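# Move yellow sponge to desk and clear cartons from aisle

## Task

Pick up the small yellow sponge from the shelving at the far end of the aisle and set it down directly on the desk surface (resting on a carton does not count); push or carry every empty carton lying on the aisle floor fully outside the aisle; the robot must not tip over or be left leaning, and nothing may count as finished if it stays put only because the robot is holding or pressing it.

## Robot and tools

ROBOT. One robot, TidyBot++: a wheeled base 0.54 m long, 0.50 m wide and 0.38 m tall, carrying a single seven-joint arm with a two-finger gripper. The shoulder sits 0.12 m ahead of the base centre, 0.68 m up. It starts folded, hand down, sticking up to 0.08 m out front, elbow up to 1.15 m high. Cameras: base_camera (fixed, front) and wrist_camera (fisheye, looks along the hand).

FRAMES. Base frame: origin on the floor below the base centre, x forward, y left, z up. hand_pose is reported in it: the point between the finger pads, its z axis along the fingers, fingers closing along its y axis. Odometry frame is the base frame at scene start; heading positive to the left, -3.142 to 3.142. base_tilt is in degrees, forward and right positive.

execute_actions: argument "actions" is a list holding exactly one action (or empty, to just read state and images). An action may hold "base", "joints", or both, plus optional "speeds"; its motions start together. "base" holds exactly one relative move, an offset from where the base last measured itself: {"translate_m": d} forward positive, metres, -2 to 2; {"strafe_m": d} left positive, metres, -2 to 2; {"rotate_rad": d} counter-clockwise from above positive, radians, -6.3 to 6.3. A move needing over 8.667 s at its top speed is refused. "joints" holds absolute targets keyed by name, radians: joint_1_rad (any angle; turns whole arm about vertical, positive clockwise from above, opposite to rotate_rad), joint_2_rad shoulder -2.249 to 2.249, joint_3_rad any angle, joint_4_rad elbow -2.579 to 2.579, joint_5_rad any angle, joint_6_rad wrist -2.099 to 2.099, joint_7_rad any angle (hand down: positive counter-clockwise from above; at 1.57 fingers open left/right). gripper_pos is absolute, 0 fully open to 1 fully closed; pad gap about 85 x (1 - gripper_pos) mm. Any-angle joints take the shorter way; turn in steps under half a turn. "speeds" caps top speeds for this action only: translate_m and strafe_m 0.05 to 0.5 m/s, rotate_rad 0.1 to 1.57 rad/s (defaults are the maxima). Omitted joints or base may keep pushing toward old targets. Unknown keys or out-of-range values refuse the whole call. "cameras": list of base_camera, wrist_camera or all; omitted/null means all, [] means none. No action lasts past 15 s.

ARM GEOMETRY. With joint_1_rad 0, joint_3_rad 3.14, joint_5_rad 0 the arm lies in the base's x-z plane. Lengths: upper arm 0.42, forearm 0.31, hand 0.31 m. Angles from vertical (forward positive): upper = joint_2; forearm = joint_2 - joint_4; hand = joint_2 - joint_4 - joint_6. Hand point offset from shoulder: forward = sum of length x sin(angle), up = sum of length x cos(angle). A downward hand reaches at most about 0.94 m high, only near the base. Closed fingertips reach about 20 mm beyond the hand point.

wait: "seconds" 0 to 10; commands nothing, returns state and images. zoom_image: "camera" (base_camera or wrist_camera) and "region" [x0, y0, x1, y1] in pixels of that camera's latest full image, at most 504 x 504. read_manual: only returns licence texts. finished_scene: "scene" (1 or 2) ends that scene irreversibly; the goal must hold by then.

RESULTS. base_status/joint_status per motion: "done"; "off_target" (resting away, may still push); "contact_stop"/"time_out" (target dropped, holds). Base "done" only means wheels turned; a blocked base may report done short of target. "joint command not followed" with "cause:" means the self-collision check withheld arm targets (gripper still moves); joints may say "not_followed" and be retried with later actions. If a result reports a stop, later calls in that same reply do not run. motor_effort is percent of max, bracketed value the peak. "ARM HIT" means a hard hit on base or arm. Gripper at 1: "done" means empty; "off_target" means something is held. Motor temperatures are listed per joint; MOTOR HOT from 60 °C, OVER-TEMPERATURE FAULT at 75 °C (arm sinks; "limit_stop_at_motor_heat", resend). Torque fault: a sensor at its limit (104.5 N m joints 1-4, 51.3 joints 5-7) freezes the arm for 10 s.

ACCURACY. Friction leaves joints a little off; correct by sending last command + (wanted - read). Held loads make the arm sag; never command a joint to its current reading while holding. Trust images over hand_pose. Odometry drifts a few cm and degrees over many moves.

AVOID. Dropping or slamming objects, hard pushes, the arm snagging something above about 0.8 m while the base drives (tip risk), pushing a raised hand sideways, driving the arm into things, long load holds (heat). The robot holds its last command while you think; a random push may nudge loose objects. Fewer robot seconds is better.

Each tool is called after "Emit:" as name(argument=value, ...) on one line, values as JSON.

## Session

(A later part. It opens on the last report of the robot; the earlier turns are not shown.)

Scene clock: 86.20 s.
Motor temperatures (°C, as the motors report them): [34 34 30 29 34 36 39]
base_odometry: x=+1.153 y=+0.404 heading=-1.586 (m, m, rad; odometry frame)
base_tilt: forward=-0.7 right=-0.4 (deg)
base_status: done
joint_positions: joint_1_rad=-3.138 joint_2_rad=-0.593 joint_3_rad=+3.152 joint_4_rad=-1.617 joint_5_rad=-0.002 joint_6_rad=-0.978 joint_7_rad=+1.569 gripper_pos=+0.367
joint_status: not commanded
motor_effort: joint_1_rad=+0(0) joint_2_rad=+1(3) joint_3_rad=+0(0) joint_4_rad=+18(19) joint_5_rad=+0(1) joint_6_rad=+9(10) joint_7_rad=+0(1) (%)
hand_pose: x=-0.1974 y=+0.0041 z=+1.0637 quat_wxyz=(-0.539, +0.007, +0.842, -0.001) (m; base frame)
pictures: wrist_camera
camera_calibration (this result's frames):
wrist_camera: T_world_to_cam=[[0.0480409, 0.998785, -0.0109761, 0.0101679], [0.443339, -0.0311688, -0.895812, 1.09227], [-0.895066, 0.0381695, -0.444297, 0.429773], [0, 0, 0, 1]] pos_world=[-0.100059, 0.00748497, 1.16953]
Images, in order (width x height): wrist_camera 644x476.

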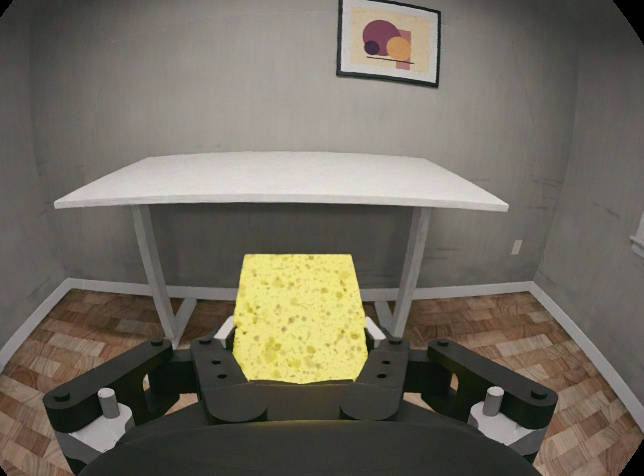

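Emit:
execute_actions(actions=[{"base":{"translate_m":-0.58},"joints":{"joint_2_rad":0.083,"joint_4_rad":-1.1,"joint_6_rad":-1.0},"speeds":{"translate_m":0.3}}], cameras=["wrist_camera"])

Emit:
execute_actions(actions=[{"joints":{"joint_2_rad":0.05,"joint_4_rad":-1.34,"joint_6_rad":-0.80}}], cameras=["wrist_camera"])

Scene clock: 89.93 s.
Motor temperatures (°C, as the motors report them): [34 34 30 29 34 36 39]
base_odometry: x=+1.161 y=+0.984 heading=-1.585 (m, m, rad; odometry frame)
base_tilt: forward=-0.7 right=-0.4 (deg)
base_status: done
joint_positions: joint_1_rad=-3.138 joint_2_rad=+0.087 joint_3_rad=+3.152 joint_4_rad=-1.122 joint_5_rad=-0.002 joint_6_rad=-0.979 joint_7_rad=+1.569 gripper_pos=+0.367
joint_status: all done
motor_effort: joint_1_rad=+0(0) joint_2_rad=-22(25) joint_3_rad=-1(0) joint_4_rad=+18(18) joint_5_rad=+1(1) joint_6_rad=+9(11) joint_7_rad=+0(1) (%)
hand_pose: x=-0.4655 y=+0.0058 z=+1.0322 quat_wxyz=(-0.459, +0.007, +0.888, +0.002) (m; base frame)
pictures: wrist_camera
camera_calibration (this result's frames):
wrist_camera: T_world_to_cam=[[0.0500833, 0.998742, 0.00233468, 0.00821835], [0.600138, -0.0282261, -0.799398, 1.15643], [-0.798327, 0.0414377, -0.600797, 0.382321], [0, 0, 0, 1]] pos_world=[-0.38921, 0.00859091, 1.15412]
Images, in order (width x height): wrist_camera 644x476.

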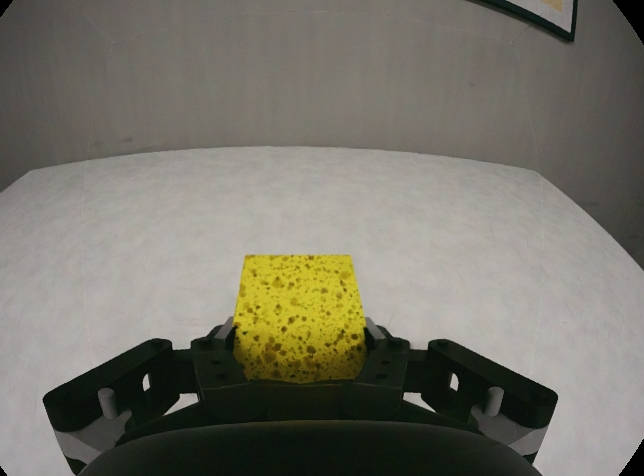

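Scene clock: 91.20 s.
Motor temperatures (°C, as the motors report them): [34 34 30 29 34 36 39]
base_odometry: x=+1.161 y=+0.984 heading=-1.585 (m, m, rad; odometry frame)
base_tilt: forward=-0.7 right=-0.4 (deg)
base_status: not commanded
joint_positions: joint_1_rad=-3.138 joint_2_rad=+0.061 joint_3_rad=+3.152 joint_4_rad=-1.316 joint_5_rad=-0.002 joint_6_rad=-0.822 joint_7_rad=+1.569 gripper_pos=+0.367
joint_status: all done
motor_effort: joint_1_rad=+0(0) joint_2_rad=-21(22) joint_3_rad=-1(1) joint_4_rad=+18(19) joint_5_rad=+1(1) joint_6_rad=+8(8) joint_7_rad=+1(0) (%)
hand_pose: x=-0.4670 y=+0.0060 z=+0.9795 quat_wxyz=(-0.454, +0.007, +0.891, +0.002) (m; base frame)
pictures: wrist_camera
camera_calibration (this result's frames):
wrist_camera: T_world_to_cam=[[0.0503838, 0.998727, 0.00240048, 0.00827133], [0.609013, -0.0288184, -0.792637, 1.11272], [-0.791558, 0.041398, -0.60969, 0.36136], [0, 0, 0, 1]] pos_world=[-0.392038, 0.00884631, 1.10228]
Images, in order (width x height): wrist_camera 644x476.

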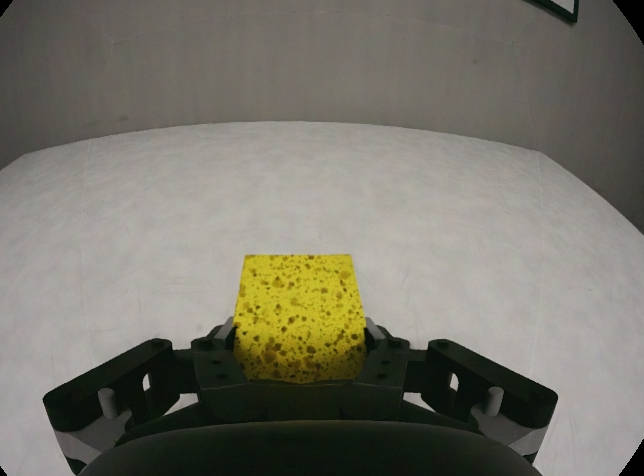

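Emit:
execute_actions(actions=[{"joints":{"joint_4_rad":-1.37}}], cameras=[])

Scene clock: 92.23 s.
Motor temperatures (°C, as the motors report them): [34 34 30 29 34 36 39]
base_odometry: x=+1.161 y=+0.984 heading=-1.585 (m, m, rad; odometry frame)
base_tilt: forward=-0.7 right=-0.4 (deg)
base_status: not commanded
joint_positions: joint_1_rad=-3.138 joint_2_rad=+0.051 joint_3_rad=+3.152 joint_4_rad=-1.333 joint_5_rad=-0.002 joint_6_rad=-0.808 joint_7_rad=+1.569 gripper_pos=+0.367
joint_status: all done
motor_effort: joint_1_rad=+0(0) joint_2_rad=-19(21) joint_3_rad=-1(1) joint_4_rad=+16(17) joint_5_rad=+1(1) joint_6_rad=+5(8) joint_7_rad=+1(0) (%)
hand_pose: x=-0.4645 y=+0.0060 z=+0.9795 quat_wxyz=(-0.457, +0.007, +0.889, +0.002) (m; base frame)
pictures: none
No camera images: the call's "cameras" was empty. Leave "cameras" out to get every camera's image.

In contact.

Emit:
execute_actions(actions=[{"joints":{"gripper_pos":0,"joint_4_rad":-1.33}}], cameras=[])

Emit:
execute_actions(actions=[{"joints":{"joint_2_rad":-0.2,"joint_6_rad":-1.0}}], cameras=["wrist_camera"])

Scene clock: 93.93 s.
Motor temperatures (°C, as the motors report them): [34 34 30 29 34 36 39]
base_odometry: x=+1.161 y=+0.984 heading=-1.585 (m, m, rad; odometry frame)
base_tilt: forward=-0.7 right=-0.4 (deg)
base_status: not commanded
joint_positions: joint_1_rad=-3.138 joint_2_rad=+0.051 joint_3_rad=+3.152 joint_4_rad=-1.331 joint_5_rad=-0.002 joint_6_rad=-0.808 joint_7_rad=+1.569 gripper_pos=+0.000
joint_status: all done
motor_effort: joint_1_rad=+0(0) joint_2_rad=-21(22) joint_3_rad=-1(1) joint_4_rad=+19(20) joint_5_rad=+1(0) joint_6_rad=+8(9) joint_7_rad=+1(1) (%)
hand_pose: x=-0.4647 y=+0.0060 z=+0.9805 quat_wxyz=(-0.458, +0.007, +0.889, +0.002) (m; base frame)
pictures: none
No camera images: the call's "cameras" was empty. Leave "cameras" out to get every camera's image.

Scene clock: 95.47 s.
Motor temperatures (°C, as the motors report them): [34 34 30 29 34 36 39]
base_odometry: x=+1.161 y=+0.984 heading=-1.585 (m, m, rad; odometry frame)
base_tilt: forward=-0.7 right=-0.4 (deg)
base_status: not commanded
joint_positions: joint_1_rad=-3.138 joint_2_rad=-0.206 joint_3_rad=+3.152 joint_4_rad=-1.331 joint_5_rad=-0.002 joint_6_rad=-0.974 joint_7_rad=+1.569 gripper_pos=+0.000
joint_status: all done
motor_effort: joint_1_rad=+0(0) joint_2_rad=-12(23) joint_3_rad=+0(0) joint_4_rad=+18(19) joint_5_rad=+1(1) joint_6_rad=+9(9) joint_7_rad=+0(0) (%)
hand_pose: x=-0.3477 y=+0.0052 z=+1.0723 quat_wxyz=(-0.498, +0.007, +0.867, +0.001) (m; base frame)
pictures: wrist_camera
camera_calibration (this result's frames):
wrist_camera: T_world_to_cam=[[0.0498942, 0.998747, -0.00386033, 0.00936222], [0.527123, -0.029616, -0.849273, 1.14587], [-0.848323, 0.0403389, -0.52794, 0.404947], [0, 0, 0, 1]] pos_world=[-0.260955, 0.00825042, 1.18698]
Images, in order (width x height): wrist_camera 644x476.

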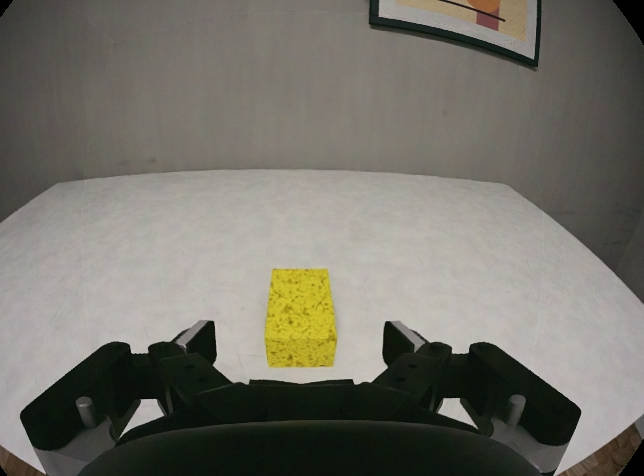

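Emit:
finished_scene(scene=2)

The scene is finished: the task was done.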